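# Move three gears from furnace tray onto table

## Task

Lift each of the three gears off the furnace tray and set it down on the table next to the tray, standing with its smaller end on top; release all of them at the end.

## Robot and tools

Robot: two 6-joint arms with parallel-finger grippers, named left_arm and right_arm. In the shared scene frame the origin sits on the table surface midway between the arms, +z is up, +x points out across the table, and left_arm is on the +y side. left_arm's root is at (-0.017, +0.318, 0) m with quat_wxyz (+0.998, 0, 0, +0.068); right_arm's root is at (+0.022, -0.364, 0) m with quat_wxyz (+0.996, 0, 0, -0.085). The names are arm labels, not image sides.

Gripper geometry: fingers extend along the gripper's +z axis and close along its y axis. end_effector_position is the pinch point between the pads, roughly 1 cm short of the fingertips.

execute_actions takes "actions", a list holding zero or one item, plus optional "pictures" (boolean; images come by default). Three forms:
- Look: {"actions": []} moves nothing and reports the state.
- Move: {"actions": [{"rows": [...], "steps": N}]}. N is 1 to 15 (default 15); each control step lasts 1/30 s. rows holds 1 to 15 rows; row k drives step k, and if rows run out the final row keeps being used.
- Wait: {"actions": [{"steps": N}]} with N up to 300, no rows; it returns once N steps have elapsed since the previous result, and your reply time is counted in them.
A refused call does nothing to the robot.

Each row is one list of 14 numbers covering both arms, always all 14 even if one arm stays put: left_arm waist, shoulder, elbow, wrist pitch, wrist yaw, wrist roll, opening, then the same seven for right_arm. The six joint values are absolute target angles in radians, in the same convention the Joint positions line prints (not offsets). Stated ranges per arm: waist -2.880..2.880, shoulder 0.000..3.142, elbow 0.000..3.019, wrist pitch -1.693..1.571, wrist yaw -1.571..1.571, wrist roll -2.094..2.094. A target more than 0.019 rad beyond an end and also farther out than the joint's last reported angle gets the call refused. True ends may sit up to 0.019 rad either side of the stated ones; a target past the true end is clipped there, and the result then says "joint sent to its limit" (possibly referring to an earlier, still-running action). Absence of that message does not prove more travel exists.

Opening is an absolute value from -1 (shut) to +1 (fully open), on the same scale as grip_measured. Away from the extremes the fingers go where grip_measured would read the commanded number. To keep hold of something, command below grip_measured: about 0.03 below for a firm grip, smaller differences for a gentler one. Pads push up to roughly 50 to 62 N each (less on some grippers, less on parts under about 2 mm thick) and may spike harder on first contact. Each gripper's reading has a fixed bias of up to about 1 mm.

Motion limits: each step, the target passed to a joint may lead its measured angle by at most 0.264 rad (waist), 0.32 (shoulder), 0.276 (elbow), 0.33 (wrist pitch), 0.186 (wrist yaw), 0.522 (wrist roll). If an arm's targets would shift its gripper over 70 mm from where it is, all that arm's targets are pulled back proportionally. Large moves therefore take several steps or actions.

Between calls the arms keep heading to the last row sent. They quit pursuing it once every arm has nearly stopped (slow or blocked counts as stopped) or any arm has a HELD step; after that only a new action moves them further, though fingers already opening or closing finish their travel.

Result lines:
- State line, left_arm: … | right_arm: …: each gripper's end_effector_position (m) and end_effector_quat_wxyz in the scene frame; the position can be off, more so at long reach.
- Joint positions / Joint velocities: one block per arm, six joints in row order (rad, rad/s), then finger-pad gap (m, m/s; 0.094 m is fully open).
- grip_measured: measured opening on the command scale.
- "joint command not followed": a clearance check altered or blocked some joint targets; the rest of the row still ran.
- HELD: marks steps where all or part of your row was not sent.
- MOTOR HOT: a motor has reached 85 °C. At 100 °C an OVER-TEMPERATURE FAULT occurs: that arm and its gripper go limp until cooled, so the arm drops. Carrying a load warms motors, even while you are thinking.

zoom_image: {"camera": one of "cam_high", "cam_left_wrist", "cam_right_wrist", "region": [x0, y0, x1, y1]} in pixels of that camera's latest image, origin top-left, region at most 504 by 504. cam_high is 504x504 pinhole (fx=fy≈455.51, centre ≈(250.8, 252.1)); the wrist cameras are 616x616 fisheye (f≈180, centre ≈(303, 309) left, ≈(304, 310) right). Wrist camera frame: +z forward, +x right in image, +y down.

read_manual: optional "section" (only "licences"); returns URDF licence text, moves nothing.

finished_scene: {"scene": number of the current scene}; ends it for good and reports whether the goal held. Answering without any tool call ends the whole run.

Cautions: never let the arms collide or press against each other; do not knock or place anything off the table; avoid dropping, slamming or hard shoving. Brief outside tugs on held parts or pushes on loose objects can happen, so grip firmly. Gears must remain upright, small end up, after release and be left free of the grippers.

Each tool is called after "Request:" as a command line: name --argument value for each argument, lists and objects as JSON in quotes; but a table of rows of numbers goes row by row, as --pt "numbers of a row", without its own name.

## Session

Request:
execute_actions --actions '[]'

Scene clock: 0.00 s of 6000.00 s.
left_arm: end_effector_position=(+0.7261, +0.3590, +0.2434) grip_measured=+1.000 end_effector_quat_wxyz=(+0.280, -0.626, +0.636, -0.354) | right_arm: end_effector_position=(+0.4566, -0.3832, +0.2647) grip_measured=+1.000 end_effector_quat_wxyz=(+0.630, -0.157, +0.696, -0.307)
Joint positions: left_arm=[-0.04   1.814  1.57  -0.402  0.177 -1.547  0.094] | right_arm=[ 0.245  1.02   0.408  0.595  0.306 -0.671  0.094]
Joint velocities: left_arm=[-0.005 -0.005 -0.007 -0.012 -0.022 -0.022  0.   ] | right_arm=[-0.005 -0.015  0.007 -0.017  0.037  0.007  0.   ]
Motor temperatures (°C, as the motors report them): left_arm=[31 32 32 29 29 28] | right_arm=[28 28 31 31 31 29]

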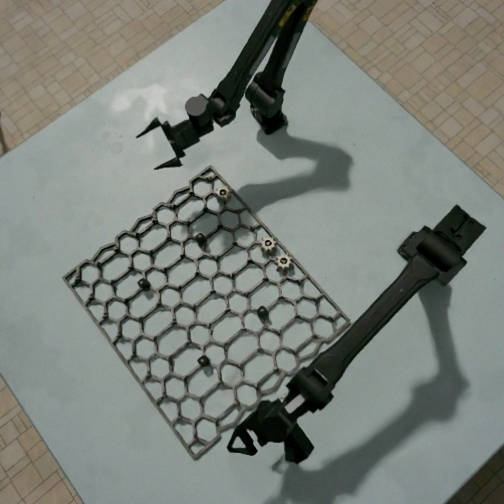

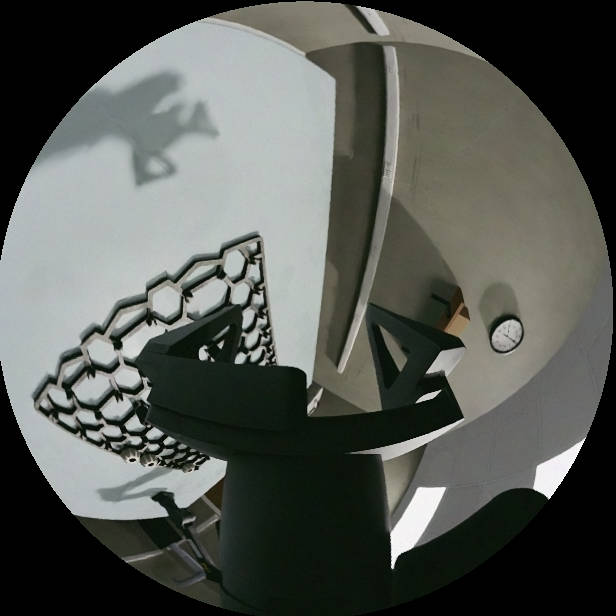

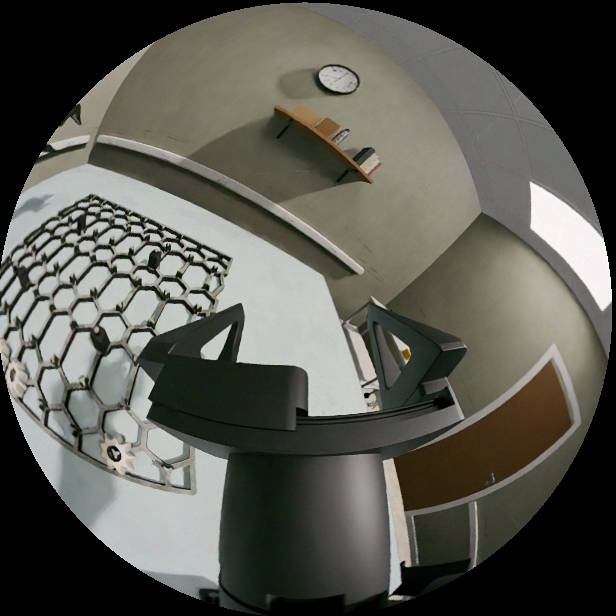

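Request:
zoom_image --camera "cam_high" --region '[190, 160, 330, 300]'

Region (190, 160, 330, 300) of cam_high's 504x504 image, scaled by 3.600, with more detail than that image has.

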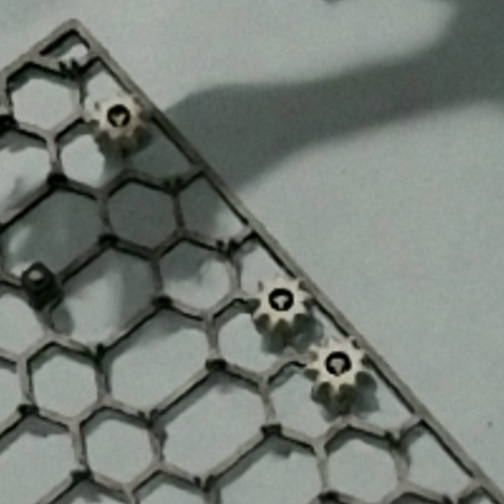

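Request:
execute_actions --actions '[{"rows":[[-0.751,1.524,1.0735,-1.12,0,-0.615,1,0.654,1.35,0.935,-1.112,0,0.484,1]],"steps":15}]' --pictures false

Request:
execute_actions --actions '[{"steps":40}]'

Scene clock: 17.50 s of 6000.00 s.
left_arm: end_effector_position=(+0.4801, +0.1913, +0.1320) grip_measured=+1.000 end_effector_quat_wxyz=(+0.112, -0.392, +0.908, -0.095) | right_arm: end_effector_position=(+0.4764, -0.1184, +0.1727) grip_measured=+1.000 end_effector_quat_wxyz=(+0.332, -0.124, +0.926, +0.127)
Joint positions: left_arm=[-0.379  1.565  1.183 -0.895  0.016 -1.061  0.094] | right_arm=[ 0.665  1.351  0.923 -0.416 -0.001  0.23   0.094]
Joint velocities: left_arm=[-1.06  -0.161 -0.501 -1.048 -0.051  1.048  0.   ] | right_arm=[ 0.181 -0.142  0.51  -2.962 -0.007  1.663  0.   ]
Motor temperatures (°C, as the motors report them): left_arm=[31 32 35 29 29 28] | right_arm=[28 28 33 31 31 29]
Steps of this call (steps 1 to 90: nothing new was sent; then 14.00 s passed at rest; steps 91 to 105: all 15 steps of this action). Readings (joint positions):
91: left_arm=[-0.044 1.807 1.562 -0.416 0.149 -1.521] | right_arm=[0.251 1.028 0.415 0.573 0.275 -0.637]
92: left_arm=[-0.051 1.790 1.538 -0.445 0.121 -1.489] | right_arm=[0.270 1.049 0.435 0.530 0.236 -0.595]
94: left_arm=[-0.077 1.743 1.474 -0.511 0.081 -1.428] | right_arm=[0.330 1.119 0.492 0.443 0.153 -0.509]
98: left_arm=[-0.164 1.652 1.350 -0.643 0.041 -1.304] | right_arm=[0.481 1.255 0.627 0.236 0.046 -0.316]
105: the state above

Scene clock: 18.83 s of 6000.00 s.
left_arm: end_effector_position=(+0.3221, +0.0734, +0.0973) grip_measured=+1.000 end_effector_quat_wxyz=(+0.000, -0.003, +1.000, -0.002) | right_arm: end_effector_position=(+0.3419, -0.1904, +0.1150) grip_measured=+1.000 end_effector_quat_wxyz=(+0.023, -0.011, +1.000, +0.013)
Joint positions: left_arm=[-0.758  1.531  1.074 -1.11   0.003 -0.628  0.094] | right_arm=[ 0.667  1.34   0.925 -1.102 -0.001  0.475  0.094]
Joint velocities: left_arm=[-0.005 -0.005 -0.002  0.007  0.007 -0.022  0.   ] | right_arm=[-0.015  0.005 -0.002  0.007  0.051 -0.022  0.   ]
Motor temperatures (°C, as the motors report them): left_arm=[31 32 35 29 29 28] | right_arm=[28 28 33 31 31 29]
Steps of this call (steps 1 to 40: the robot went on to your last target). Readings (joint positions):
1: left_arm=[-0.417 1.560 1.165 -0.929 0.014 -1.023] | right_arm=[0.668 1.347 0.935 -0.516 -0.001 0.279]
2: left_arm=[-0.457 1.557 1.149 -0.959 0.012 -0.986] | right_arm=[0.668 1.342 0.938 -0.618 -0.001 0.318]
4: left_arm=[-0.545 1.555 1.122 -1.010 0.009 -0.915] | right_arm=[0.667 1.340 0.937 -0.832 -0.001 0.375]
8: left_arm=[-0.733 1.551 1.084 -1.090 0.006 -0.758] | right_arm=[0.667 1.340 0.926 -1.079 -0.001 0.435]
40: the state above

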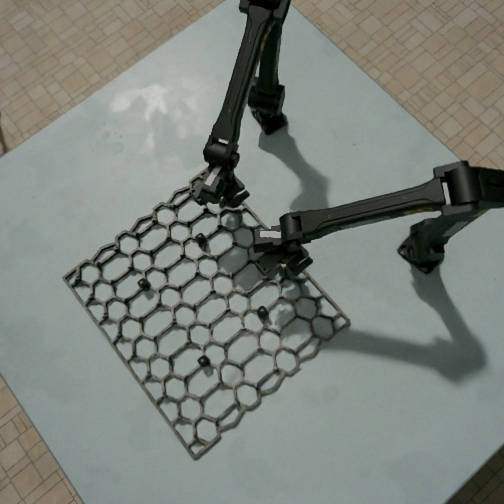

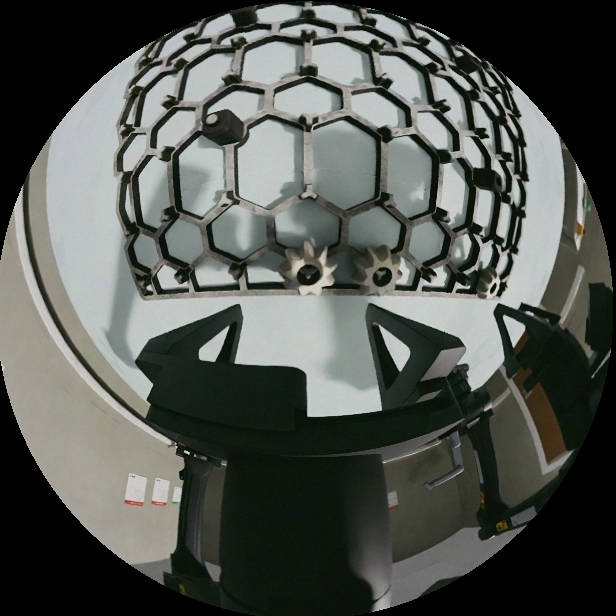

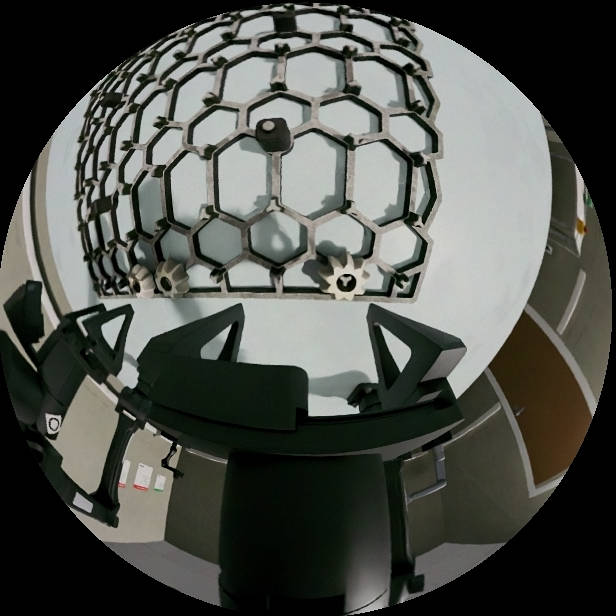

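Request:
execute_actions --actions '[{"rows":[[-0.76,1.54,1.073,-1.1,0,-0.5,0.9,0.65,1.345,0.915,-1.09,0,0.46,0.9],[-0.76,1.545,1.072,-1.1,0,-0.35,0.8,0.64,1.35,0.905,-1.085,0,0.45,0.8],[-0.76,1.55,1.071,-1.095,0,-0.2,0.7,0.63,1.355,0.895,-1.08,0,0.44,0.7],[-0.76,1.555,1.07,-1.09,0,-0.05,0.6,0.62,1.36,0.885,-1.072,0,0.43,0.6],[-0.76,1.56,1.068,-1.084,0,0.1,0.6,0.61,1.363,0.877,-1.064,0,0.42,0.6],[-0.76,1.565,1.066,-1.078,0,0.25,0.6,0.6,1.366,0.87,-1.056,0,0.41,0.6],[-0.76,1.57,1.064,-1.072,0,0.4,0.6,0.59,1.369,0.863,-1.048,0,0.4,0.6],[-0.76,1.575,1.062,-1.065,0,0.55,0.6,0.582,1.372,0.856,-1.04,0,0.39,0.6],[-0.76,1.58,1.06,-1.058,0,0.68,0.6,0.575,1.375,0.849,-1.033,0,0.39,0.6],[-0.76,1.585,1.058,-1.051,0,0.78,0.6,0.57,1.378,0.842,-1.026,0,0.39,0.6],[-0.76,1.59,1.056,-1.044,0,0.86,0.6,0.565,1.381,0.835,-1.019,0,0.39,0.6],[-0.76,1.595,1.054,-1.037,0,0.91,0.6,0.562,1.384,0.828,-1.012,0,0.39,0.6],[-0.76,1.6,1.052,-1.03,0,0.94,0.6,0.56,1.387,0.821,-1.006,0,0.39,0.6],[-0.76,1.604,1.051,-1.024,0,0.96,0.6,0.56,1.39,0.815,-1.0,0,0.39,0.6],[-0.76,1.608,1.05,-1.018,0,0.96,0.6,0.56,1.392,0.81,-0.995,0,0.39,0.6]],"steps":15}]' --pictures false

Request:
execute_actions --actions '[{"steps":15}]'

Scene clock: 48.10 s of 6000.00 s.
left_arm: end_effector_position=(+0.3306, +0.0672, +0.0775) grip_measured=+0.603 end_effector_quat_wxyz=(+0.011, +0.585, +0.811, -0.002) | right_arm: end_effector_position=(+0.3369, -0.2309, +0.0718) grip_measured=+0.602 end_effector_quat_wxyz=(+0.004, +0.003, +1.000, +0.002)
Joint positions: left_arm=[-0.758  1.571  1.062 -1.041  0.003  0.629  0.075] | right_arm=[ 0.569  1.369  0.826 -1.018 -0.001  0.406  0.075]
Joint velocities: left_arm=[-0.005  0.171 -0.076  0.168 -0.007  2.117  0.001] | right_arm=[-0.015  0.103 -0.188  0.159 -0.037  0.007 -0.001]
Motor temperatures (°C, as the motors report them): left_arm=[31 32 35 29 29 28] | right_arm=[28 28 34 31 31 29]
Steps of this call (steps 1 to 15: the robot went on to your last target; steps 16 to 90: nothing new was sent; then 25.77 s passed at rest; steps 91 to 105: all 15 steps of this action). Readings (joint positions):
91: left_arm=[-0.758 1.531 1.074 -1.110 0.003 -0.611] | right_arm=[0.667 1.340 0.925 -1.102 -0.001 0.474]
92: left_arm=[-0.758 1.531 1.074 -1.110 0.003 -0.569] | right_arm=[0.666 1.340 0.924 -1.100 -0.001 0.472]
94: left_arm=[-0.758 1.531 1.074 -1.108 0.003 -0.423] | right_arm=[0.658 1.340 0.914 -1.091 -0.001 0.462]
98: left_arm=[-0.758 1.534 1.074 -1.088 0.003 -0.035] | right_arm=[0.618 1.344 0.878 -1.066 -0.001 0.433]
105: the state above

Scene clock: 48.60 s of 6000.00 s.
left_arm: end_effector_position=(+0.3291, +0.0683, +0.0671) grip_measured=+0.603 end_effector_quat_wxyz=(+0.003, +0.702, +0.712, -0.001) | right_arm: end_effector_position=(+0.3335, -0.2324, +0.0647) grip_measured=+0.602 end_effector_quat_wxyz=(-0.001, -0.000, +1.000, +0.000)
Joint positions: left_arm=[-0.758  1.589  1.054 -1.029  0.003  0.936  0.075] | right_arm=[ 0.569  1.378  0.813 -1.006 -0.001  0.399  0.075]
Joint velocities: left_arm=[-0.005  0.005 -0.002 -0.017  0.022  0.037  0.001] | right_arm=[ 0.005 -0.005 -0.012 -0.007 -0.022 -0.066 -0.001]
Motor temperatures (°C, as the motors report them): left_arm=[31 32 35 29 29 28] | right_arm=[28 28 34 31 31 29]
Steps of this call (steps 1 to 15: the robot went on to your last target). Readings (joint positions):
1: left_arm=[-0.758 1.576 1.060 -1.036 0.003 0.693] | right_arm=[0.569 1.373 0.821 -1.013 -0.001 0.405]
2: left_arm=[-0.758 1.582 1.058 -1.033 0.003 0.744] | right_arm=[0.569 1.375 0.816 -1.011 -0.001 0.404]
4: left_arm=[-0.758 1.588 1.055 -1.031 0.003 0.818] | right_arm=[0.569 1.378 0.813 -1.009 -0.001 0.402]
8: left_arm=[-0.758 1.589 1.054 -1.029 0.003 0.894] | right_arm=[0.569 1.378 0.813 -1.006 -0.001 0.400]
15: the state above

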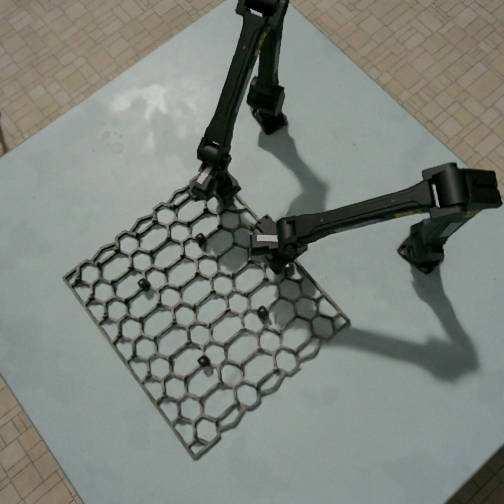

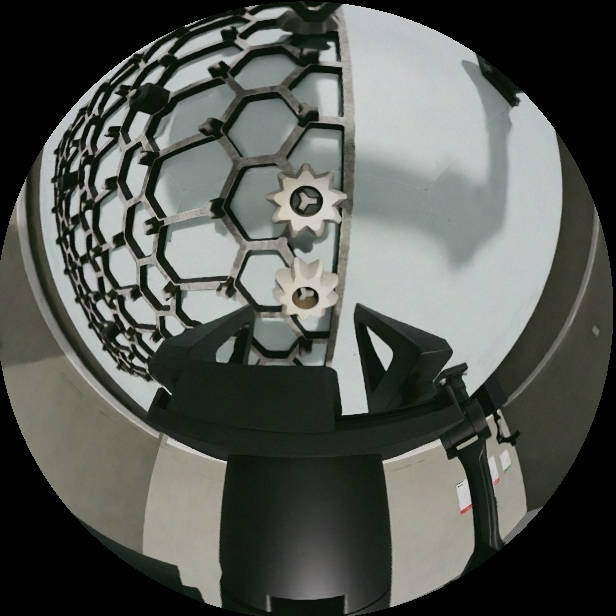

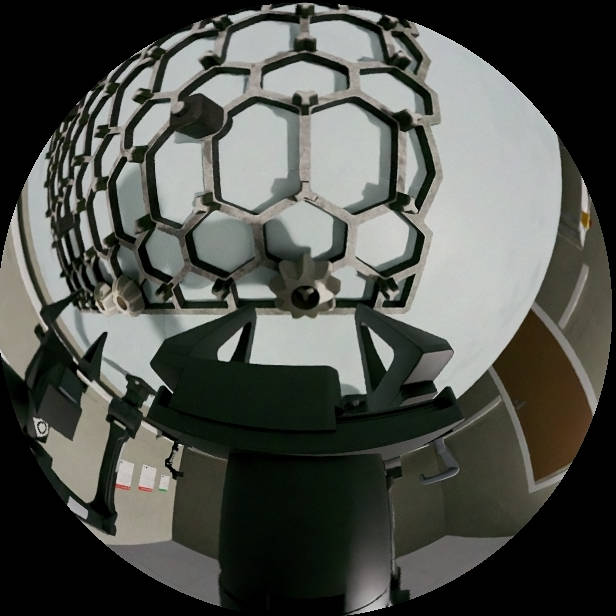

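Request:
execute_actions --actions '[{"rows":[[-0.76,1.612,1.047,-1.011,0,0.96,0.6,0.56,1.397,0.807,-0.987,0,0.39,0.6],[-0.76,1.617,1.043,-1.003,0,0.96,0.6,0.56,1.402,0.803,-0.978,0,0.39,0.6],[-0.76,1.622,1.04,-0.995,0,0.96,0.6,0.56,1.408,0.799,-0.969,0,0.39,0.6],[-0.76,1.627,1.036,-0.987,0,0.96,0.6,0.56,1.413,0.795,-0.96,0,0.39,0.6],[-0.76,1.632,1.033,-0.979,0,0.96,0.6,0.56,1.419,0.791,-0.951,0,0.39,0.6],[-0.76,1.637,1.029,-0.971,0,0.96,0.6,0.56,1.424,0.787,-0.942,0,0.39,0.6],[-0.76,1.641,1.026,-0.963,0,0.96,0.6,0.56,1.429,0.783,-0.933,0,0.39,0.6],[-0.76,1.645,1.022,-0.955,0,0.96,0.6,0.56,1.434,0.779,-0.924,0,0.39,0.6],[-0.76,1.649,1.019,-0.947,0,0.96,0.6,0.56,1.439,0.775,-0.915,0,0.39,0.6],[-0.76,1.653,1.015,-0.939,0,0.96,0.6,0.56,1.444,0.771,-0.906,0,0.39,0.6],[-0.76,1.657,1.011,-0.932,0,0.96,0.6,0.56,1.449,0.767,-0.897,0,0.39,0.6],[-0.76,1.661,1.008,-0.925,0,0.96,0.6,0.56,1.453,0.763,-0.889,0,0.39,0.6]],"steps":15}]' --pictures false

Request:
execute_actions --actions '[{"steps":8}]'

Scene clock: 63.87 s of 6000.00 s.
left_arm: end_effector_position=(+0.3289, +0.0685, +0.0345) grip_measured=+0.603 end_effector_quat_wxyz=(+0.004, +0.706, +0.708, -0.001) | right_arm: end_effector_position=(+0.3326, -0.2327, +0.0313) grip_measured=+0.602 end_effector_quat_wxyz=(-0.002, -0.000, +1.000, -0.001)
Joint positions: left_arm=[-0.758  1.638  1.013 -0.939  0.003  0.947  0.075] | right_arm=[ 0.569  1.439  0.768 -0.904 -0.001  0.399  0.075]
Joint velocities: left_arm=[ 0.005  0.103 -0.081  0.027  0.022 -0.022  0.   ] | right_arm=[-0.005  0.063 -0.056  0.051 -0.081 -0.051 -0.   ]
Motor temperatures (°C, as the motors report them): left_arm=[31 32 34 29 29 28] | right_arm=[28 28 33 31 31 29]
Steps of this call (steps 1 to 30: the robot went on to your last target; steps 31 to 90: nothing new was sent; then 11.77 s passed at rest; steps 91 to 105: all 15 steps of this action). Readings (joint positions):
91: left_arm=[-0.758 1.589 1.054 -1.028 0.003 0.947] | right_arm=[0.569 1.378 0.813 -1.005 -0.001 0.399]
92: left_arm=[-0.758 1.589 1.053 -1.024 0.003 0.947] | right_arm=[0.569 1.379 0.812 -1.001 -0.001 0.399]
94: left_arm=[-0.758 1.590 1.051 -1.012 0.003 0.947] | right_arm=[0.569 1.381 0.810 -0.987 -0.001 0.399]
98: left_arm=[-0.758 1.602 1.040 -0.981 0.003 0.947] | right_arm=[0.569 1.400 0.797 -0.951 -0.001 0.399]
105: the state above

Scene clock: 64.13 s of 6000.00 s.
left_arm: end_effector_position=(+0.3283, +0.0689, +0.0321) grip_measured=+0.603 end_effector_quat_wxyz=(+0.002, +0.706, +0.708, -0.001) | right_arm: end_effector_position=(+0.3324, -0.2328, +0.0301) grip_measured=+0.602 end_effector_quat_wxyz=(-0.002, -0.000, +1.000, -0.001)
Joint positions: left_arm=[-0.758  1.642  1.011 -0.936  0.003  0.947  0.075] | right_arm=[ 0.569  1.441  0.766 -0.9   -0.001  0.399  0.075]
Joint velocities: left_arm=[-0.015 -0.015  0.002  0.017 -0.066 -0.037 -0.   ] | right_arm=[-0.005 -0.005 -0.012 -0.002  0.066 -0.007 -0.   ]
Motor temperatures (°C, as the motors report them): left_arm=[31 32 34 29 29 28] | right_arm=[28 28 33 31 31 29]
Steps of this call (steps 1 to 8: the robot went on to your last target). Readings (joint positions):
1: left_arm=[-0.758 1.641 1.012 -0.939 0.003 0.947] | right_arm=[0.569 1.441 0.766 -0.903 -0.001 0.399]
2: left_arm=[-0.758 1.642 1.011 -0.938 0.003 0.947] | right_arm=[0.569 1.441 0.766 -0.902 -0.001 0.399]
4: left_arm=[-0.758 1.642 1.011 -0.937 0.003 0.947] | right_arm=[0.569 1.441 0.766 -0.901 -0.001 0.399]
8: the state above

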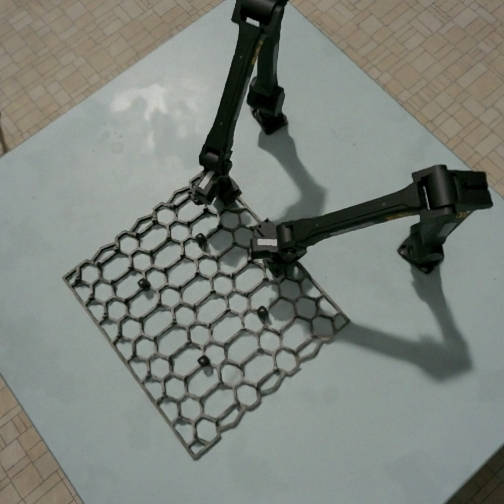

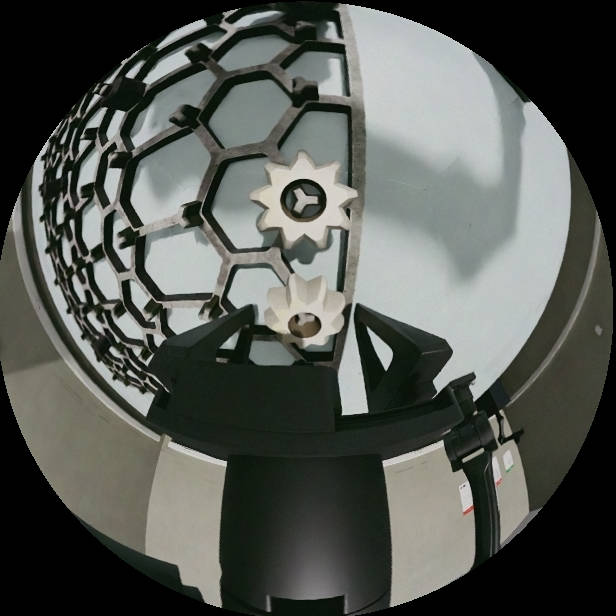

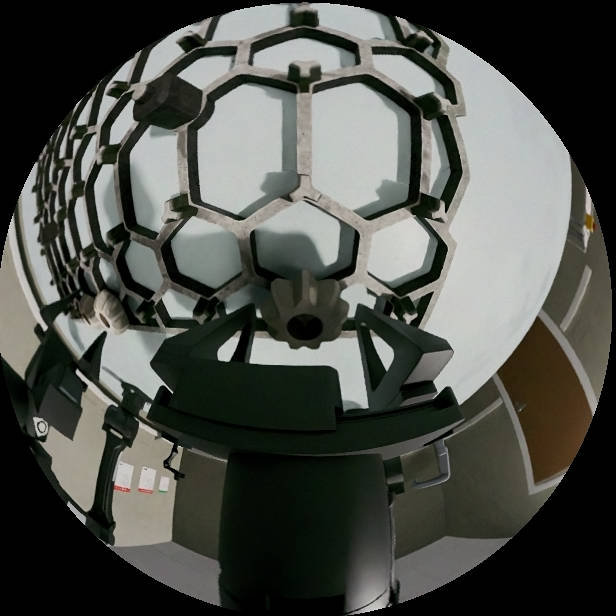

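Request:
execute_actions --actions '[{"rows":[[-0.76,1.661,1.008,-0.925,0,0.96,0.5,0.56,1.453,0.763,-0.889,0,0.39,0.5],[-0.76,1.661,1.008,-0.925,0,0.96,0.42,0.56,1.453,0.763,-0.889,0,0.39,0.42],[-0.76,1.661,1.008,-0.925,0,0.96,0.35,0.56,1.453,0.763,-0.889,0,0.39,0.35],[-0.76,1.661,1.008,-0.925,0,0.96,0.3,0.56,1.453,0.763,-0.889,0,0.39,0.3],[-0.76,1.661,1.008,-0.925,0,0.96,0.26,0.56,1.453,0.763,-0.889,0,0.39,0.26],[-0.76,1.661,1.008,-0.925,0,0.96,0.23,0.56,1.453,0.763,-0.889,0,0.39,0.23],[-0.76,1.661,1.008,-0.925,0,0.96,0.2,0.56,1.453,0.763,-0.889,0,0.39,0.2],[-0.76,1.661,1.008,-0.925,0,0.96,0.17,0.56,1.453,0.763,-0.889,0,0.39,0.17],[-0.76,1.661,1.008,-0.925,0,0.96,0.14,0.56,1.453,0.763,-0.889,0,0.39,0.14],[-0.76,1.661,1.008,-0.925,0,0.96,0.12,0.56,1.453,0.763,-0.889,0,0.39,0.12]],"steps":14}]' --pictures false

Scene clock: 75.07 s of 6000.00 s.
left_arm: end_effector_position=(+0.3284, +0.0689, +0.0321) grip_measured=+0.203 end_effector_quat_wxyz=(+0.002, +0.706, +0.708, -0.001) | right_arm: end_effector_position=(+0.3327, -0.2326, +0.0301) grip_measured=+0.203 end_effector_quat_wxyz=(-0.002, -0.001, +1.000, -0.000)
Joint positions: left_arm=[-0.758  1.642  1.011 -0.936  0.003  0.947  0.057] | right_arm=[ 0.569  1.441  0.766 -0.899 -0.001  0.398  0.057]
Joint velocities: left_arm=[-0.005 -0.005 -0.012 -0.012 -0.007 -0.022 -0.001] | right_arm=[-0.005  0.005 -0.007 -0.002 -0.037 -0.007 -0.   ]
Motor temperatures (°C, as the motors report them): left_arm=[31 32 34 29 29 28] | right_arm=[28 28 33 31 31 29]
Steps of this call (steps 1 to 15: the robot went on to your last target; steps 16 to 90: nothing new was sent; then 7.47 s passed at rest; steps 91 to 104: all 14 steps of this action). Readings (joint positions):
91: left_arm=[-0.758 1.642 1.011 -0.936 0.003 0.947] | right_arm=[0.569 1.441 0.766 -0.900 -0.001 0.399]
92: left_arm=[-0.758 1.642 1.011 -0.936 0.003 0.947] | right_arm=[0.569 1.441 0.766 -0.900 -0.001 0.399]
94: left_arm=[-0.758 1.642 1.011 -0.936 0.003 0.947] | right_arm=[0.569 1.441 0.766 -0.900 -0.001 0.399]
98: left_arm=[-0.758 1.642 1.011 -0.936 0.003 0.947] | right_arm=[0.569 1.441 0.766 -0.899 -0.001 0.398]
104: the state above

Request:
execute_actions --actions '[{"rows":[[-0.76,1.627,1.043,-0.94,0,0.96,0.16,0.565,1.426,0.798,-0.904,0,0.39,0.16],[-0.76,1.619,1.056,-0.944,0,0.96,0.16,0.565,1.418,0.811,-0.908,0,0.39,0.16],[-0.76,1.615,1.06,-0.949,0,0.96,0.16,0.565,1.413,0.815,-0.914,0,0.39,0.16],[-0.76,1.611,1.064,-0.956,0,0.96,0.16,0.565,1.408,0.819,-0.922,0,0.39,0.16],[-0.76,1.606,1.068,-0.965,0,0.96,0.16,0.565,1.402,0.824,-0.932,0,0.39,0.16],[-0.76,1.6,1.073,-0.976,0,0.96,0.16,0.565,1.395,0.83,-0.944,0,0.39,0.16],[-0.76,1.594,1.078,-0.988,0,0.96,0.16,0.565,1.388,0.836,-0.957,0,0.39,0.16],[-0.76,1.588,1.083,-1.0,0,0.96,0.16,0.565,1.38,0.842,-0.971,0,0.39,0.16],[-0.76,1.582,1.088,-1.013,0,0.96,0.16,0.565,1.373,0.848,-0.985,0,0.39,0.16],[-0.76,1.576,1.094,-1.026,0,0.96,0.16,0.565,1.365,0.854,-1.0,0,0.39,0.16],[-0.76,1.57,1.1,-1.04,0,0.96,0.16,0.565,1.358,0.86,-1.015,0,0.39,0.16],[-0.76,1.564,1.105,-1.054,0,0.96,0.16,0.565,1.351,0.866,-1.03,0,0.39,0.16],[-0.76,1.558,1.11,-1.068,0,0.96,0.16,0.565,1.344,0.872,-1.046,0,0.39,0.16],[-0.76,1.553,1.115,-1.082,0,0.96,0.16,0.565,1.337,0.878,-1.061,0,0.39,0.16],[-0.76,1.548,1.12,-1.095,0,0.96,0.16,0.565,1.33,0.883,-1.076,0,0.39,0.16]],"steps":15}]' --pictures false

Request:
execute_actions --actions '[{"rows":[[-0.76,1.548,1.12,-1.095,0,0.96,0.16,0.56,1.33,0.883,-1.076,0,0.39,0.16],[-0.765,1.548,1.12,-1.095,0,0.96,0.16,0.545,1.33,0.883,-1.076,0,0.39,0.16],[-0.775,1.548,1.12,-1.095,0,0.96,0.16,0.52,1.33,0.883,-1.076,0,0.39,0.16],[-0.79,1.548,1.12,-1.095,0,0.96,0.16,0.49,1.33,0.883,-1.076,0,0.39,0.16],[-0.81,1.548,1.12,-1.095,0,0.96,0.16,0.455,1.33,0.883,-1.076,0,0.39,0.16],[-0.835,1.548,1.12,-1.095,0,0.96,0.16,0.415,1.33,0.883,-1.076,0,0.39,0.16],[-0.865,1.548,1.12,-1.095,0,0.96,0.16,0.375,1.33,0.883,-1.076,0,0.39,0.16],[-0.895,1.548,1.12,-1.095,0,0.96,0.16,0.335,1.33,0.883,-1.076,0,0.39,0.16],[-0.925,1.548,1.12,-1.095,0,0.96,0.16,0.295,1.33,0.883,-1.076,0,0.39,0.16],[-0.955,1.548,1.12,-1.095,0,0.96,0.16,0.255,1.33,0.883,-1.076,0,0.39,0.16],[-0.985,1.548,1.12,-1.095,0,0.96,0.16,0.215,1.33,0.883,-1.076,0,0.39,0.16],[-1.015,1.548,1.12,-1.095,0,0.96,0.16,0.175,1.33,0.883,-1.076,0,0.39,0.16],[-1.045,1.548,1.12,-1.095,0,0.96,0.16,0.135,1.33,0.883,-1.076,0,0.39,0.16],[-1.075,1.548,1.12,-1.095,0,0.96,0.16,0.095,1.33,0.883,-1.076,0,0.39,0.16],[-1.105,1.548,1.12,-1.095,0,0.96,0.16,0.055,1.33,0.883,-1.076,0,0.39,0.16]],"steps":15}]' --pictures false

Request:
execute_actions --actions '[{"rows":[[-1.135,1.558,1.1,-1.088,0,0.96,0.16,0.02,1.34,0.863,-1.068,0,0.39,0.16],[-1.16,1.568,1.085,-1.08,0,0.96,0.16,-0.01,1.35,0.848,-1.06,0,0.39,0.16],[-1.18,1.578,1.075,-1.07,0,0.96,0.16,-0.032,1.36,0.838,-1.05,0,0.39,0.16],[-1.197,1.584,1.07,-1.059,0,0.96,0.16,-0.05,1.367,0.833,-1.038,0,0.39,0.16],[-1.21,1.59,1.065,-1.048,0,0.96,0.16,-0.063,1.374,0.827,-1.026,0,0.39,0.16],[-1.22,1.596,1.06,-1.037,0,0.96,0.16,-0.072,1.381,0.822,-1.014,0,0.39,0.16],[-1.226,1.602,1.055,-1.026,0,0.96,0.16,-0.078,1.388,0.816,-1.002,0,0.39,0.16],[-1.23,1.608,1.05,-1.015,0,0.96,0.16,-0.08,1.395,0.811,-0.99,0,0.39,0.16],[-1.23,1.614,1.046,-1.004,0,0.96,0.16,-0.08,1.402,0.806,-0.978,0,0.39,0.16],[-1.23,1.62,1.042,-0.993,0,0.96,0.16,-0.08,1.409,0.801,-0.967,0,0.39,0.16],[-1.23,1.626,1.038,-0.982,0,0.96,0.16,-0.08,1.416,0.796,-0.956,0,0.39,0.16],[-1.23,1.632,1.034,-0.972,0,0.96,0.16,-0.08,1.422,0.791,-0.945,0,0.39,0.16],[-1.23,1.637,1.03,-0.962,0,0.96,0.16,-0.08,1.428,0.786,-0.934,0,0.39,0.16],[-1.23,1.643,1.026,-0.952,0,0.96,0.16,-0.08,1.434,0.781,-0.923,0,0.39,0.16],[-1.23,1.648,1.02,-0.942,0,0.96,0.16,-0.08,1.44,0.776,-0.91,0,0.39,0.16]],"steps":15}]' --pictures false

Request:
execute_actions --actions '[{"steps":10}]'

Scene clock: 105.30 s of 6000.00 s.
left_arm: end_effector_position=(+0.3237, +0.0722, +0.0690) grip_measured=+0.203 end_effector_quat_wxyz=(-0.008, +0.706, +0.708, -0.003) | right_arm: end_effector_position=(+0.3305, -0.2335, +0.0722) grip_measured=+0.203 end_effector_quat_wxyz=(-0.003, -0.001, +1.000, -0.001)
Joint positions: left_arm=[-0.758  1.585  1.054 -1.057  0.003  0.947  0.057] | right_arm=[ 0.569  1.361  0.82  -1.036 -0.001  0.398  0.057]
Joint velocities: left_arm=[-0.005 -0.259  0.134 -0.418 -0.051  0.022  0.001] | right_arm=[ 0.005 -0.259  0.183 -0.422  0.007  0.066 -0.   ]
Motor temperatures (°C, as the motors report them): left_arm=[31 32 34 29 29 28] | right_arm=[28 28 33 31 31 29]
Steps of this call (steps 1 to 15: the robot went on to your last target; steps 16 to 90: nothing new was sent; then 26.73 s passed at rest; steps 91 to 105: all 15 steps of this action). Readings (joint positions):
91: left_arm=[-0.758 1.642 1.011 -0.936 0.003 0.947] | right_arm=[0.569 1.441 0.766 -0.899 -0.001 0.398]
92: left_arm=[-0.758 1.642 1.011 -0.936 0.003 0.947] | right_arm=[0.569 1.440 0.766 -0.899 -0.001 0.398]
94: left_arm=[-0.758 1.641 1.011 -0.938 0.003 0.947] | right_arm=[0.569 1.438 0.766 -0.902 -0.001 0.398]
98: left_arm=[-0.758 1.634 1.020 -0.962 0.003 0.947] | right_arm=[0.569 1.422 0.777 -0.935 -0.001 0.398]
105: the state above

Scene clock: 105.80 s of 6000.00 s.
left_arm: end_effector_position=(+0.2430, -0.0139, +0.0846) grip_measured=+0.203 end_effector_quat_wxyz=(-0.001, +0.799, +0.601, +0.001) | right_arm: end_effector_position=(+0.3579, -0.3784, +0.0853) grip_measured=+0.204 end_effector_quat_wxyz=(+0.003, +0.218, +0.976, +0.001)
Joint positions: left_arm=[-1.042  1.558  1.069 -1.084 -0.002  0.947  0.057] | right_arm=[ 0.127  1.337  0.836 -1.064 -0.001  0.397  0.057]
Joint velocities: left_arm=[-1.079  0.005  0.007 -0.007 -0.007 -0.007 -0.   ] | right_arm=[-1.216 -0.005 -0.007  0.027 -0.007 -0.037 -0.   ]
Motor temperatures (°C, as the motors report them): left_arm=[31 32 34 29 29 28] | right_arm=[28 28 33 31 31 29]
Steps of this call (steps 1 to 15: all 15 steps of this action). Readings (joint positions):
1: left_arm=[-0.758 1.577 1.058 -1.069 0.003 0.947] | right_arm=[0.569 1.353 0.825 -1.048 -0.001 0.398]
2: left_arm=[-0.758 1.570 1.061 -1.076 0.003 0.947] | right_arm=[0.569 1.347 0.829 -1.056 -0.001 0.398]
4: left_arm=[-0.759 1.561 1.066 -1.082 0.003 0.947] | right_arm=[0.558 1.338 0.834 -1.062 -0.002 0.398]
8: left_arm=[-0.801 1.558 1.069 -1.084 -0.002 0.947] | right_arm=[0.447 1.337 0.836 -1.064 -0.004 0.397]
15: the state above

Scene clock: 106.30 s of 6000.00 s.
left_arm: end_effector_position=(+0.1755, -0.0617, +0.0435) grip_measured=+0.203 end_effector_quat_wxyz=(-0.000, +0.854, +0.520, -0.000) | right_arm: end_effector_position=(+0.3463, -0.4470, +0.0399) grip_measured=+0.204 end_effector_quat_wxyz=(-0.009, +0.317, +0.948, -0.001)
Joint positions: left_arm=[-1.236  1.626  1.026 -0.972  0.     0.948  0.057] | right_arm=[-0.079  1.425  0.781 -0.944  0.001  0.397  0.057]
Joint velocities: left_arm=[ 0.005  0.23  -0.154  0.3    0.007 -0.007  0.   ] | right_arm=[ 0.005  0.2   -0.159  0.339 -0.022 -0.007  0.   ]
Motor temperatures (°C, as the motors report them): left_arm=[31 32 34 29 29 28] | right_arm=[28 28 33 31 31 29]
Steps of this call (steps 1 to 15: all 15 steps of this action). Readings (joint positions):
1: left_arm=[-1.078 1.558 1.069 -1.084 -0.002 0.947] | right_arm=[0.087 1.337 0.836 -1.064 -0.000 0.397]
2: left_arm=[-1.111 1.558 1.069 -1.084 -0.001 0.947] | right_arm=[0.050 1.337 0.836 -1.064 -0.000 0.397]
4: left_arm=[-1.168 1.560 1.069 -1.080 -0.000 0.947] | right_arm=[-0.013 1.341 0.836 -1.060 0.000 0.397]
8: left_arm=[-1.230 1.574 1.062 -1.045 0.000 0.948] | right_arm=[-0.076 1.366 0.824 -1.021 0.001 0.397]
15: the state above

Scene clock: 106.63 s of 6000.00 s.
left_arm: end_effector_position=(+0.1736, -0.0579, +0.0303) grip_measured=+0.203 end_effector_quat_wxyz=(-0.009, +0.854, +0.520, +0.000) | right_arm: end_effector_position=(+0.3450, -0.4466, +0.0312) grip_measured=+0.204 end_effector_quat_wxyz=(-0.010, +0.317, +0.948, -0.001)
Joint positions: left_arm=[-1.236  1.647  1.011 -0.952  0.     0.948  0.057] | right_arm=[-0.079  1.441  0.769 -0.92   0.001  0.397  0.057]
Joint velocities: left_arm=[-0.005 -0.015 -0.002 -0.002 -0.066 -0.007  0.001] | right_arm=[ 0.005 -0.005  0.002  0.027 -0.066  0.022  0.   ]
Motor temperatures (°C, as the motors report them): left_arm=[31 32 34 29 29 28] | right_arm=[28 28 33 31 31 29]
Steps of this call (steps 1 to 10: the robot went on to your last target). Readings (joint positions):
1: left_arm=[-1.236 1.632 1.021 -0.964 0.000 0.948] | right_arm=[-0.079 1.431 0.776 -0.934 0.001 0.397]
2: left_arm=[-1.236 1.639 1.017 -0.959 0.000 0.948] | right_arm=[-0.079 1.436 0.772 -0.929 0.001 0.397]
4: left_arm=[-1.236 1.645 1.012 -0.956 0.000 0.948] | right_arm=[-0.079 1.440 0.769 -0.924 0.001 0.397]
8: left_arm=[-1.236 1.647 1.011 -0.953 0.000 0.948] | right_arm=[-0.079 1.441 0.769 -0.920 0.001 0.397]
10: the state above

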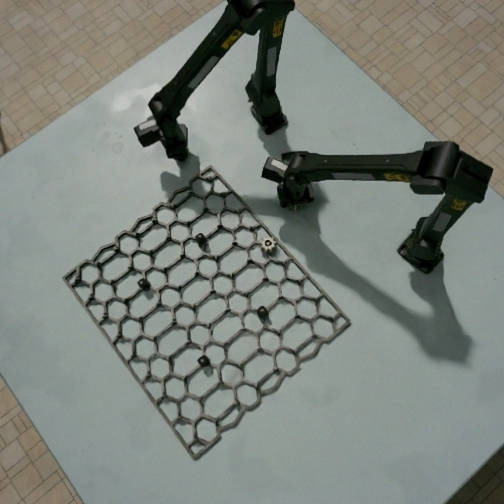

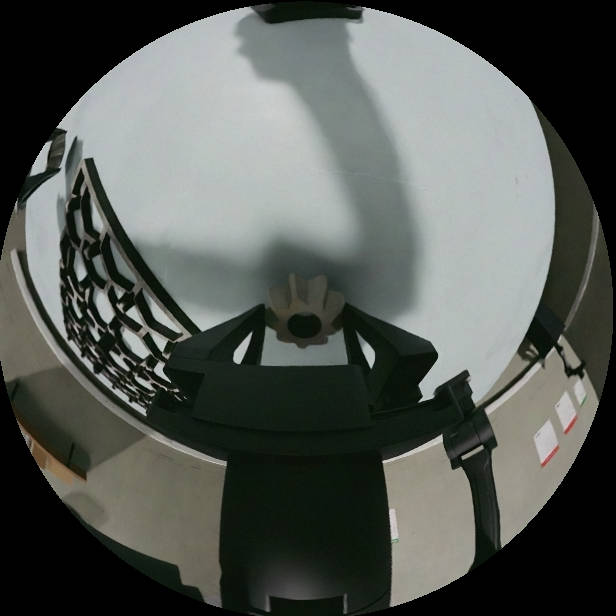

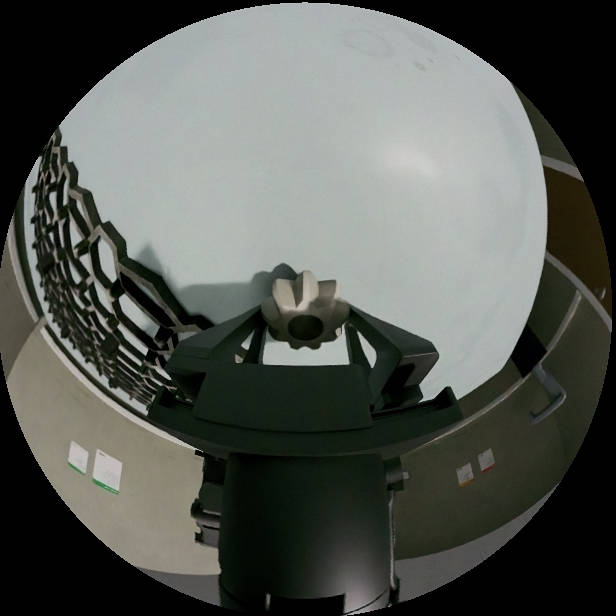

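Request:
execute_actions --actions '[{"rows":[[-1.23,1.66,1.01,-0.935,0,0.96,0.16,-0.08,1.454,0.767,-0.9,0,0.39,0.16],[-1.23,1.664,1.008,-0.929,0,0.96,0.16,-0.08,1.458,0.764,-0.893,0,0.39,0.16],[-1.23,1.667,1.006,-0.924,0,0.96,0.16,-0.08,1.462,0.762,-0.887,0,0.39,0.16],[-1.23,1.67,1.004,-0.919,0,0.96,0.16,-0.08,1.465,0.76,-0.881,0,0.39,0.16],[-1.23,1.673,1.002,-0.914,0,0.96,0.16,-0.08,1.468,0.758,-0.875,0,0.39,0.16],[-1.23,1.676,1.0,-0.909,0,0.96,0.16,-0.08,1.471,0.756,-0.869,0,0.39,0.16],[-1.23,1.679,0.998,-0.904,0,0.96,0.16,-0.08,1.474,0.753,-0.863,0,0.39,0.16],[-1.23,1.682,0.996,-0.899,0,0.96,0.16,-0.08,1.477,0.751,-0.857,0,0.39,0.16],[-1.23,1.685,0.994,-0.894,0,0.96,0.16,-0.08,1.48,0.749,-0.851,0,0.39,0.16],[-1.23,1.688,0.992,-0.889,0,0.96,0.16,-0.08,1.483,0.746,-0.845,0,0.39,0.16],[-1.23,1.691,0.99,-0.884,0,0.96,0.16,-0.08,1.487,0.743,-0.839,0,0.39,0.16]],"steps":15}]' --pictures false

Request:
execute_actions --actions '[{"steps":5}]' --pictures false

Scene clock: 117.57 s of 6000.00 s.
left_arm: end_effector_position=(+0.1747, -0.0601, +0.0167) grip_measured=+0.203 end_effector_quat_wxyz=(-0.002, +0.854, +0.520, +0.000) | right_arm: end_effector_position=(+0.3460, -0.4469, +0.0146) grip_measured=+0.204 end_effector_quat_wxyz=(-0.006, +0.317, +0.948, -0.001)
Joint positions: left_arm=[-1.236  1.668  0.994 -0.901  0.     0.948  0.057] | right_arm=[-0.079  1.473  0.747 -0.857  0.001  0.397  0.057]
Joint velocities: left_arm=[-0.024  0.005 -0.002  0.012  0.022  0.007 -0.   ] | right_arm=[-0.015 -0.015  0.007 -0.022 -0.066  0.007  0.   ]
Motor temperatures (°C, as the motors report them): left_arm=[31 32 34 29 29 28] | right_arm=[28 28 33 31 31 29]
Steps of this call (steps 1 to 30: the robot went on to your last target; steps 31 to 90: nothing new was sent; then 7.43 s passed at rest; steps 91 to 105: all 15 steps of this action). Readings (joint positions):
91: left_arm=[-1.236 1.647 1.011 -0.951 0.000 0.948] | right_arm=[-0.079 1.441 0.768 -0.919 0.001 0.397]
92: left_arm=[-1.236 1.647 1.010 -0.948 0.000 0.948] | right_arm=[-0.079 1.442 0.768 -0.914 0.001 0.397]
94: left_arm=[-1.236 1.647 1.007 -0.939 0.000 0.948] | right_arm=[-0.079 1.445 0.765 -0.903 0.001 0.397]
98: left_arm=[-1.236 1.657 1.000 -0.919 0.000 0.948] | right_arm=[-0.079 1.460 0.756 -0.878 0.001 0.397]
105: the state above

Scene clock: 117.73 s of 6000.00 s.
left_arm: end_effector_position=(+0.1747, -0.0601, +0.0167) grip_measured=+0.203 end_effector_quat_wxyz=(-0.002, +0.854, +0.520, +0.000) | right_arm: end_effector_position=(+0.3460, -0.4469, +0.0146) grip_measured=+0.204 end_effector_quat_wxyz=(-0.006, +0.317, +0.948, -0.001)
Joint positions: left_arm=[-1.236  1.668  0.994 -0.901  0.     0.948  0.057] | right_arm=[-0.079  1.473  0.747 -0.857  0.001  0.397  0.057]
Joint velocities: left_arm=[-0.005 -0.005 -0.012  0.007 -0.037 -0.007 -0.   ] | right_arm=[-0.015 -0.034  0.002 -0.017 -0.081  0.066 -0.001]
Motor temperatures (°C, as the motors report them): left_arm=[31 32 34 29 29 28] | right_arm=[28 28 33 31 31 29]
Steps of this call (steps 1 to 5: the robot went on to your last target). Readings (joint positions):
1: left_arm=[-1.236 1.668 0.994 -0.901 0.000 0.948] | right_arm=[-0.079 1.473 0.747 -0.857 0.001 0.397]
2: left_arm=[-1.236 1.668 0.994 -0.901 0.000 0.948] | right_arm=[-0.079 1.473 0.747 -0.857 0.001 0.397]
4: left_arm=[-1.236 1.668 0.994 -0.901 0.000 0.948] | right_arm=[-0.079 1.473 0.747 -0.857 0.001 0.397]
5: the state above

Request:
execute_actions --actions '[{"rows":[[-1.23,1.675,0.995,-0.895,0,0.96,0.2,-0.08,1.478,0.748,-0.85,0,0.39,0.2],[-1.23,1.67,0.995,-0.895,0,0.96,0.23,-0.08,1.475,0.748,-0.85,0,0.39,0.23],[-1.23,1.67,0.995,-0.895,0,0.96,0.3,-0.08,1.475,0.748,-0.85,0,0.39,0.3],[-1.23,1.67,1.0,-0.895,0,0.96,0.45,-0.08,1.475,0.75,-0.85,0,0.39,0.45],[-1.23,1.66,1.015,-0.9,0,0.96,0.6,-0.08,1.465,0.765,-0.855,0,0.39,0.6],[-1.23,1.65,1.03,-0.91,0,0.96,0.6,-0.08,1.455,0.78,-0.865,0,0.39,0.6],[-1.23,1.64,1.045,-0.925,0,0.96,0.6,-0.08,1.445,0.79,-0.88,0,0.39,0.6],[-1.23,1.63,1.056,-0.945,0,0.96,0.6,-0.08,1.435,0.8,-0.895,0,0.39,0.6],[-1.23,1.62,1.067,-0.965,0,0.96,0.6,-0.08,1.425,0.81,-0.91,0,0.39,0.6],[-1.23,1.61,1.078,-0.985,0,0.96,0.6,-0.08,1.415,0.82,-0.925,0,0.39,0.6],[-1.23,1.6,1.089,-1.005,0,0.96,0.6,-0.08,1.405,0.83,-0.94,0,0.39,0.6],[-1.23,1.59,1.1,-1.027,0,0.96,0.6,-0.08,1.395,0.838,-0.955,0,0.39,0.6],[-1.23,1.58,1.112,-1.05,0,0.96,0.6,-0.08,1.385,0.845,-0.97,0,0.39,0.6],[-1.22,1.575,1.125,-1.07,0,0.96,0.6,-0.08,1.378,0.85,-0.985,0,0.39,0.6],[-1.21,1.572,1.14,-1.09,0,0.96,0.6,-0.08,1.37,0.855,-1.0,0,0.39,0.6]],"steps":15}]' --pictures false

Request:
execute_actions --actions '[{"rows":[[-1.195,1.572,1.155,-1.1,0,0.95,0.6,-0.08,1.37,0.855,-1.0,0,0.39,0.6],[-1.175,1.575,1.17,-1.11,0,0.94,0.6,-0.08,1.37,0.855,-1.0,0,0.39,0.6],[-1.15,1.58,1.185,-1.114,0,0.93,0.6,-0.08,1.37,0.855,-1.0,0,0.39,0.6],[-1.125,1.587,1.198,-1.114,0,0.92,0.6,-0.08,1.37,0.855,-1.0,0,0.39,0.6],[-1.1,1.596,1.21,-1.114,0,0.91,0.6,-0.08,1.37,0.855,-1.0,0,0.39,0.6],[-1.075,1.606,1.22,-1.114,0,0.9,0.6,-0.08,1.37,0.855,-1.0,0,0.39,0.6],[-1.05,1.616,1.23,-1.114,0,0.89,0.6,-0.08,1.37,0.855,-1.0,0,0.39,0.6],[-1.025,1.626,1.24,-1.114,0,0.88,0.6,-0.08,1.37,0.855,-1.0,0,0.39,0.6],[-1.0,1.636,1.248,-1.114,0,0.87,0.6,-0.08,1.37,0.855,-1.0,0,0.39,0.6],[-0.975,1.646,1.255,-1.114,0,0.86,0.6,-0.08,1.37,0.855,-1.0,0,0.39,0.6],[-0.953,1.656,1.262,-1.114,0,0.85,0.6,-0.08,1.37,0.855,-1.0,0,0.39,0.6],[-0.933,1.666,1.268,-1.114,0,0.84,0.6,-0.08,1.37,0.855,-1.0,0,0.39,0.6],[-0.917,1.674,1.27,-1.114,0,0.83,0.6,-0.08,1.37,0.855,-1.0,0,0.39,0.6],[-0.905,1.681,1.27,-1.114,0,0.82,0.6,-0.08,1.37,0.855,-1.0,0,0.39,0.6],[-0.897,1.687,1.27,-1.114,0,0.81,0.6,-0.08,1.37,0.855,-1.0,0,0.39,0.6]],"steps":15}]' --pictures false

Request:
execute_actions --actions '[{"rows":[[-0.893,1.69,1.26,-1.11,0,0.803,0.6,-0.08,1.37,0.855,-1.0,0,0.39,0.6],[-0.892,1.693,1.25,-1.105,0,0.803,0.6,-0.08,1.37,0.855,-1.0,0,0.39,0.6],[-0.892,1.696,1.24,-1.1,0,0.803,0.6,-0.08,1.37,0.855,-1.0,0,0.39,0.6],[-0.892,1.699,1.23,-1.095,0,0.803,0.6,-0.08,1.37,0.855,-1.0,0,0.39,0.6],[-0.892,1.702,1.225,-1.09,0,0.803,0.6,-0.08,1.37,0.855,-1.0,0,0.39,0.6],[-0.892,1.705,1.221,-1.084,0,0.803,0.6,-0.08,1.37,0.855,-1.0,0,0.39,0.6],[-0.892,1.708,1.217,-1.078,0,0.803,0.6,-0.08,1.37,0.855,-1.0,0,0.39,0.6],[-0.892,1.711,1.213,-1.072,0,0.803,0.6,-0.08,1.37,0.855,-1.0,0,0.39,0.6],[-0.892,1.714,1.209,-1.066,0,0.803,0.6,-0.08,1.37,0.855,-1.0,0,0.39,0.6],[-0.892,1.717,1.205,-1.06,0,0.803,0.6,-0.08,1.37,0.855,-1.0,0,0.39,0.6],[-0.892,1.72,1.2,-1.053,0,0.803,0.6,-0.08,1.37,0.855,-1.0,0,0.39,0.6]],"steps":15}]'

Scene clock: 146.90 s of 6000.00 s.
left_arm: end_effector_position=(+0.1769, -0.0635, +0.0656) grip_measured=+0.597 end_effector_quat_wxyz=(-0.004, +0.854, +0.520, +0.000) | right_arm: end_effector_position=(+0.3548, -0.4491, +0.0561) grip_measured=+0.598 end_effector_quat_wxyz=(+0.009, +0.317, +0.948, +0.000)
Joint positions: left_arm=[-1.235  1.602  1.065 -1.042  0.     0.948  0.075] | right_arm=[-0.079  1.396  0.804 -0.961  0.001  0.397  0.075]
Joint velocities: left_arm=[ 0.015 -0.327  0.437 -0.598  0.037 -0.081  0.   ] | right_arm=[-0.024 -0.357  0.291 -0.403  0.022  0.007 -0.   ]
Motor temperatures (°C, as the motors report them): left_arm=[31 32 34 29 29 28] | right_arm=[28 28 33 31 31 29]
Steps of this call (steps 1 to 15: the robot went on to your last target; steps 16 to 90: nothing new was sent; then 25.67 s passed at rest; steps 91 to 105: all 15 steps of this action). Readings (joint positions):
91: left_arm=[-1.236 1.668 0.994 -0.901 0.000 0.948] | right_arm=[-0.079 1.473 0.747 -0.857 0.001 0.397]
92: left_arm=[-1.236 1.668 0.994 -0.901 0.000 0.948] | right_arm=[-0.079 1.472 0.747 -0.857 0.001 0.397]
94: left_arm=[-1.236 1.668 0.994 -0.901 0.000 0.948] | right_arm=[-0.079 1.472 0.747 -0.857 0.001 0.397]
98: left_arm=[-1.236 1.663 0.998 -0.912 0.000 0.948] | right_arm=[-0.079 1.466 0.749 -0.867 0.001 0.397]
105: the state above

Scene clock: 147.40 s of 6000.00 s.
left_arm: end_effector_position=(+0.3283, -0.0211, +0.1100) grip_measured=+0.597 end_effector_quat_wxyz=(+0.035, +0.729, +0.683, +0.002) | right_arm: end_effector_position=(+0.3607, -0.4506, +0.0757) grip_measured=+0.598 end_effector_quat_wxyz=(+0.024, +0.317, +0.948, +0.001)
Joint positions: left_arm=[-0.911  1.637  1.237 -1.1    0.     0.862  0.075] | right_arm=[-0.079  1.36   0.828 -0.99   0.001  0.397  0.075]
Joint velocities: left_arm=[ 0.523  0.317  0.002 -0.017  0.022 -0.242  0.001] | right_arm=[-0.005 -0.015  0.002 -0.002  0.007  0.081 -0.002]
Motor temperatures (°C, as the motors report them): left_arm=[31 32 34 29 29 28] | right_arm=[28 28 33 31 31 29]
Steps of this call (steps 1 to 15: all 15 steps of this action). Readings (joint positions):
1: left_arm=[-1.233 1.591 1.081 -1.060 0.000 0.948] | right_arm=[-0.079 1.384 0.812 -0.973 0.001 0.397]
2: left_arm=[-1.227 1.583 1.098 -1.075 0.000 0.948] | right_arm=[-0.079 1.374 0.819 -0.979 0.001 0.397]
4: left_arm=[-1.203 1.573 1.133 -1.095 0.000 0.946] | right_arm=[-0.079 1.362 0.827 -0.985 0.001 0.397]
8: left_arm=[-1.103 1.576 1.191 -1.100 0.000 0.923] | right_arm=[-0.079 1.360 0.828 -0.990 0.001 0.397]
15: the state above

Scene clock: 147.90 s of 6000.00 s.
left_arm: end_effector_position=(+0.3342, -0.0066, +0.0759) grip_measured=+0.597 end_effector_quat_wxyz=(+0.012, +0.704, +0.710, +0.000) | right_arm: end_effector_position=(+0.3607, -0.4506, +0.0757) grip_measured=+0.598 end_effector_quat_wxyz=(+0.024, +0.317, +0.948, +0.001)
Joint positions: left_arm=[-0.881  1.689  1.208 -1.066  0.     0.818  0.075] | right_arm=[-0.079  1.36   0.828 -0.99   0.001  0.397  0.075]
Joint velocities: left_arm=[-0.005  0.034 -0.022  0.017 -0.007 -0.037 -0.001] | right_arm=[-0.015 -0.005  0.007 -0.007  0.007  0.022 -0.001]
Motor temperatures (°C, as the motors report them): left_arm=[31 32 34 29 29 28] | right_arm=[28 28 33 31 31 29]
Steps of this call (steps 1 to 15: all 15 steps of this action). Readings (joint positions):
1: left_arm=[-0.896 1.647 1.237 -1.100 0.000 0.852] | right_arm=[-0.079 1.360 0.828 -0.990 0.001 0.397]
2: left_arm=[-0.886 1.657 1.237 -1.100 0.000 0.845] | right_arm=[-0.079 1.360 0.828 -0.990 0.001 0.397]
4: left_arm=[-0.880 1.673 1.237 -1.100 0.000 0.834] | right_arm=[-0.079 1.360 0.828 -0.990 0.001 0.397]
8: left_arm=[-0.881 1.683 1.225 -1.092 0.000 0.823] | right_arm=[-0.079 1.360 0.828 -0.990 0.001 0.397]
15: the state above

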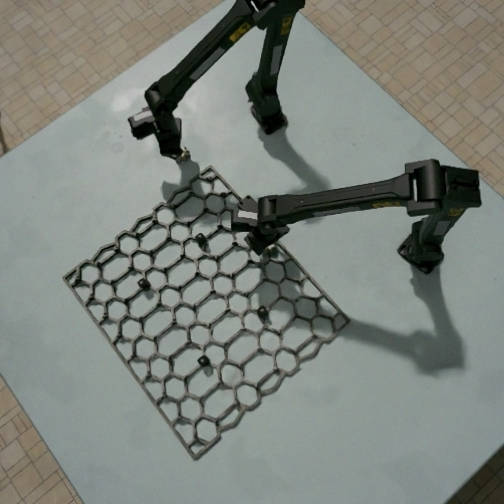

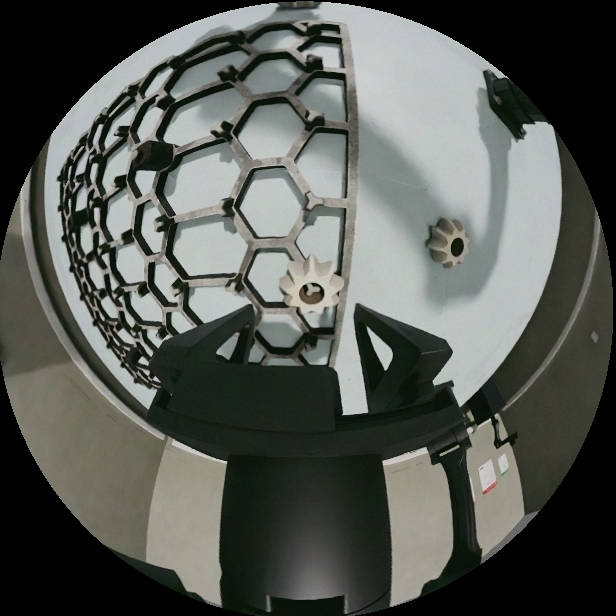

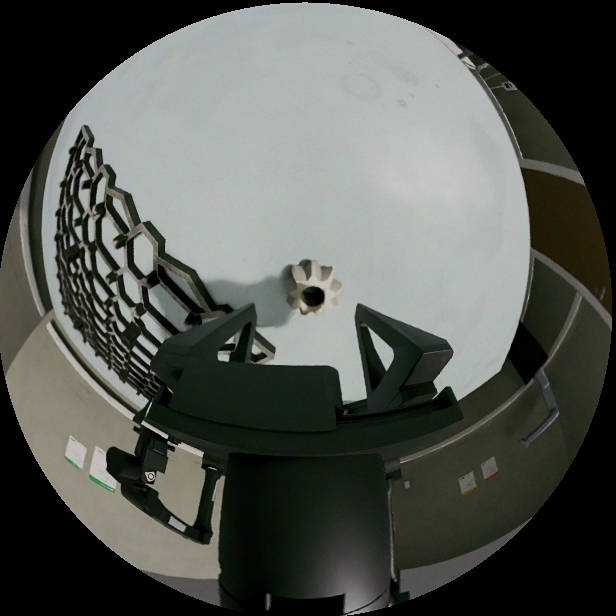

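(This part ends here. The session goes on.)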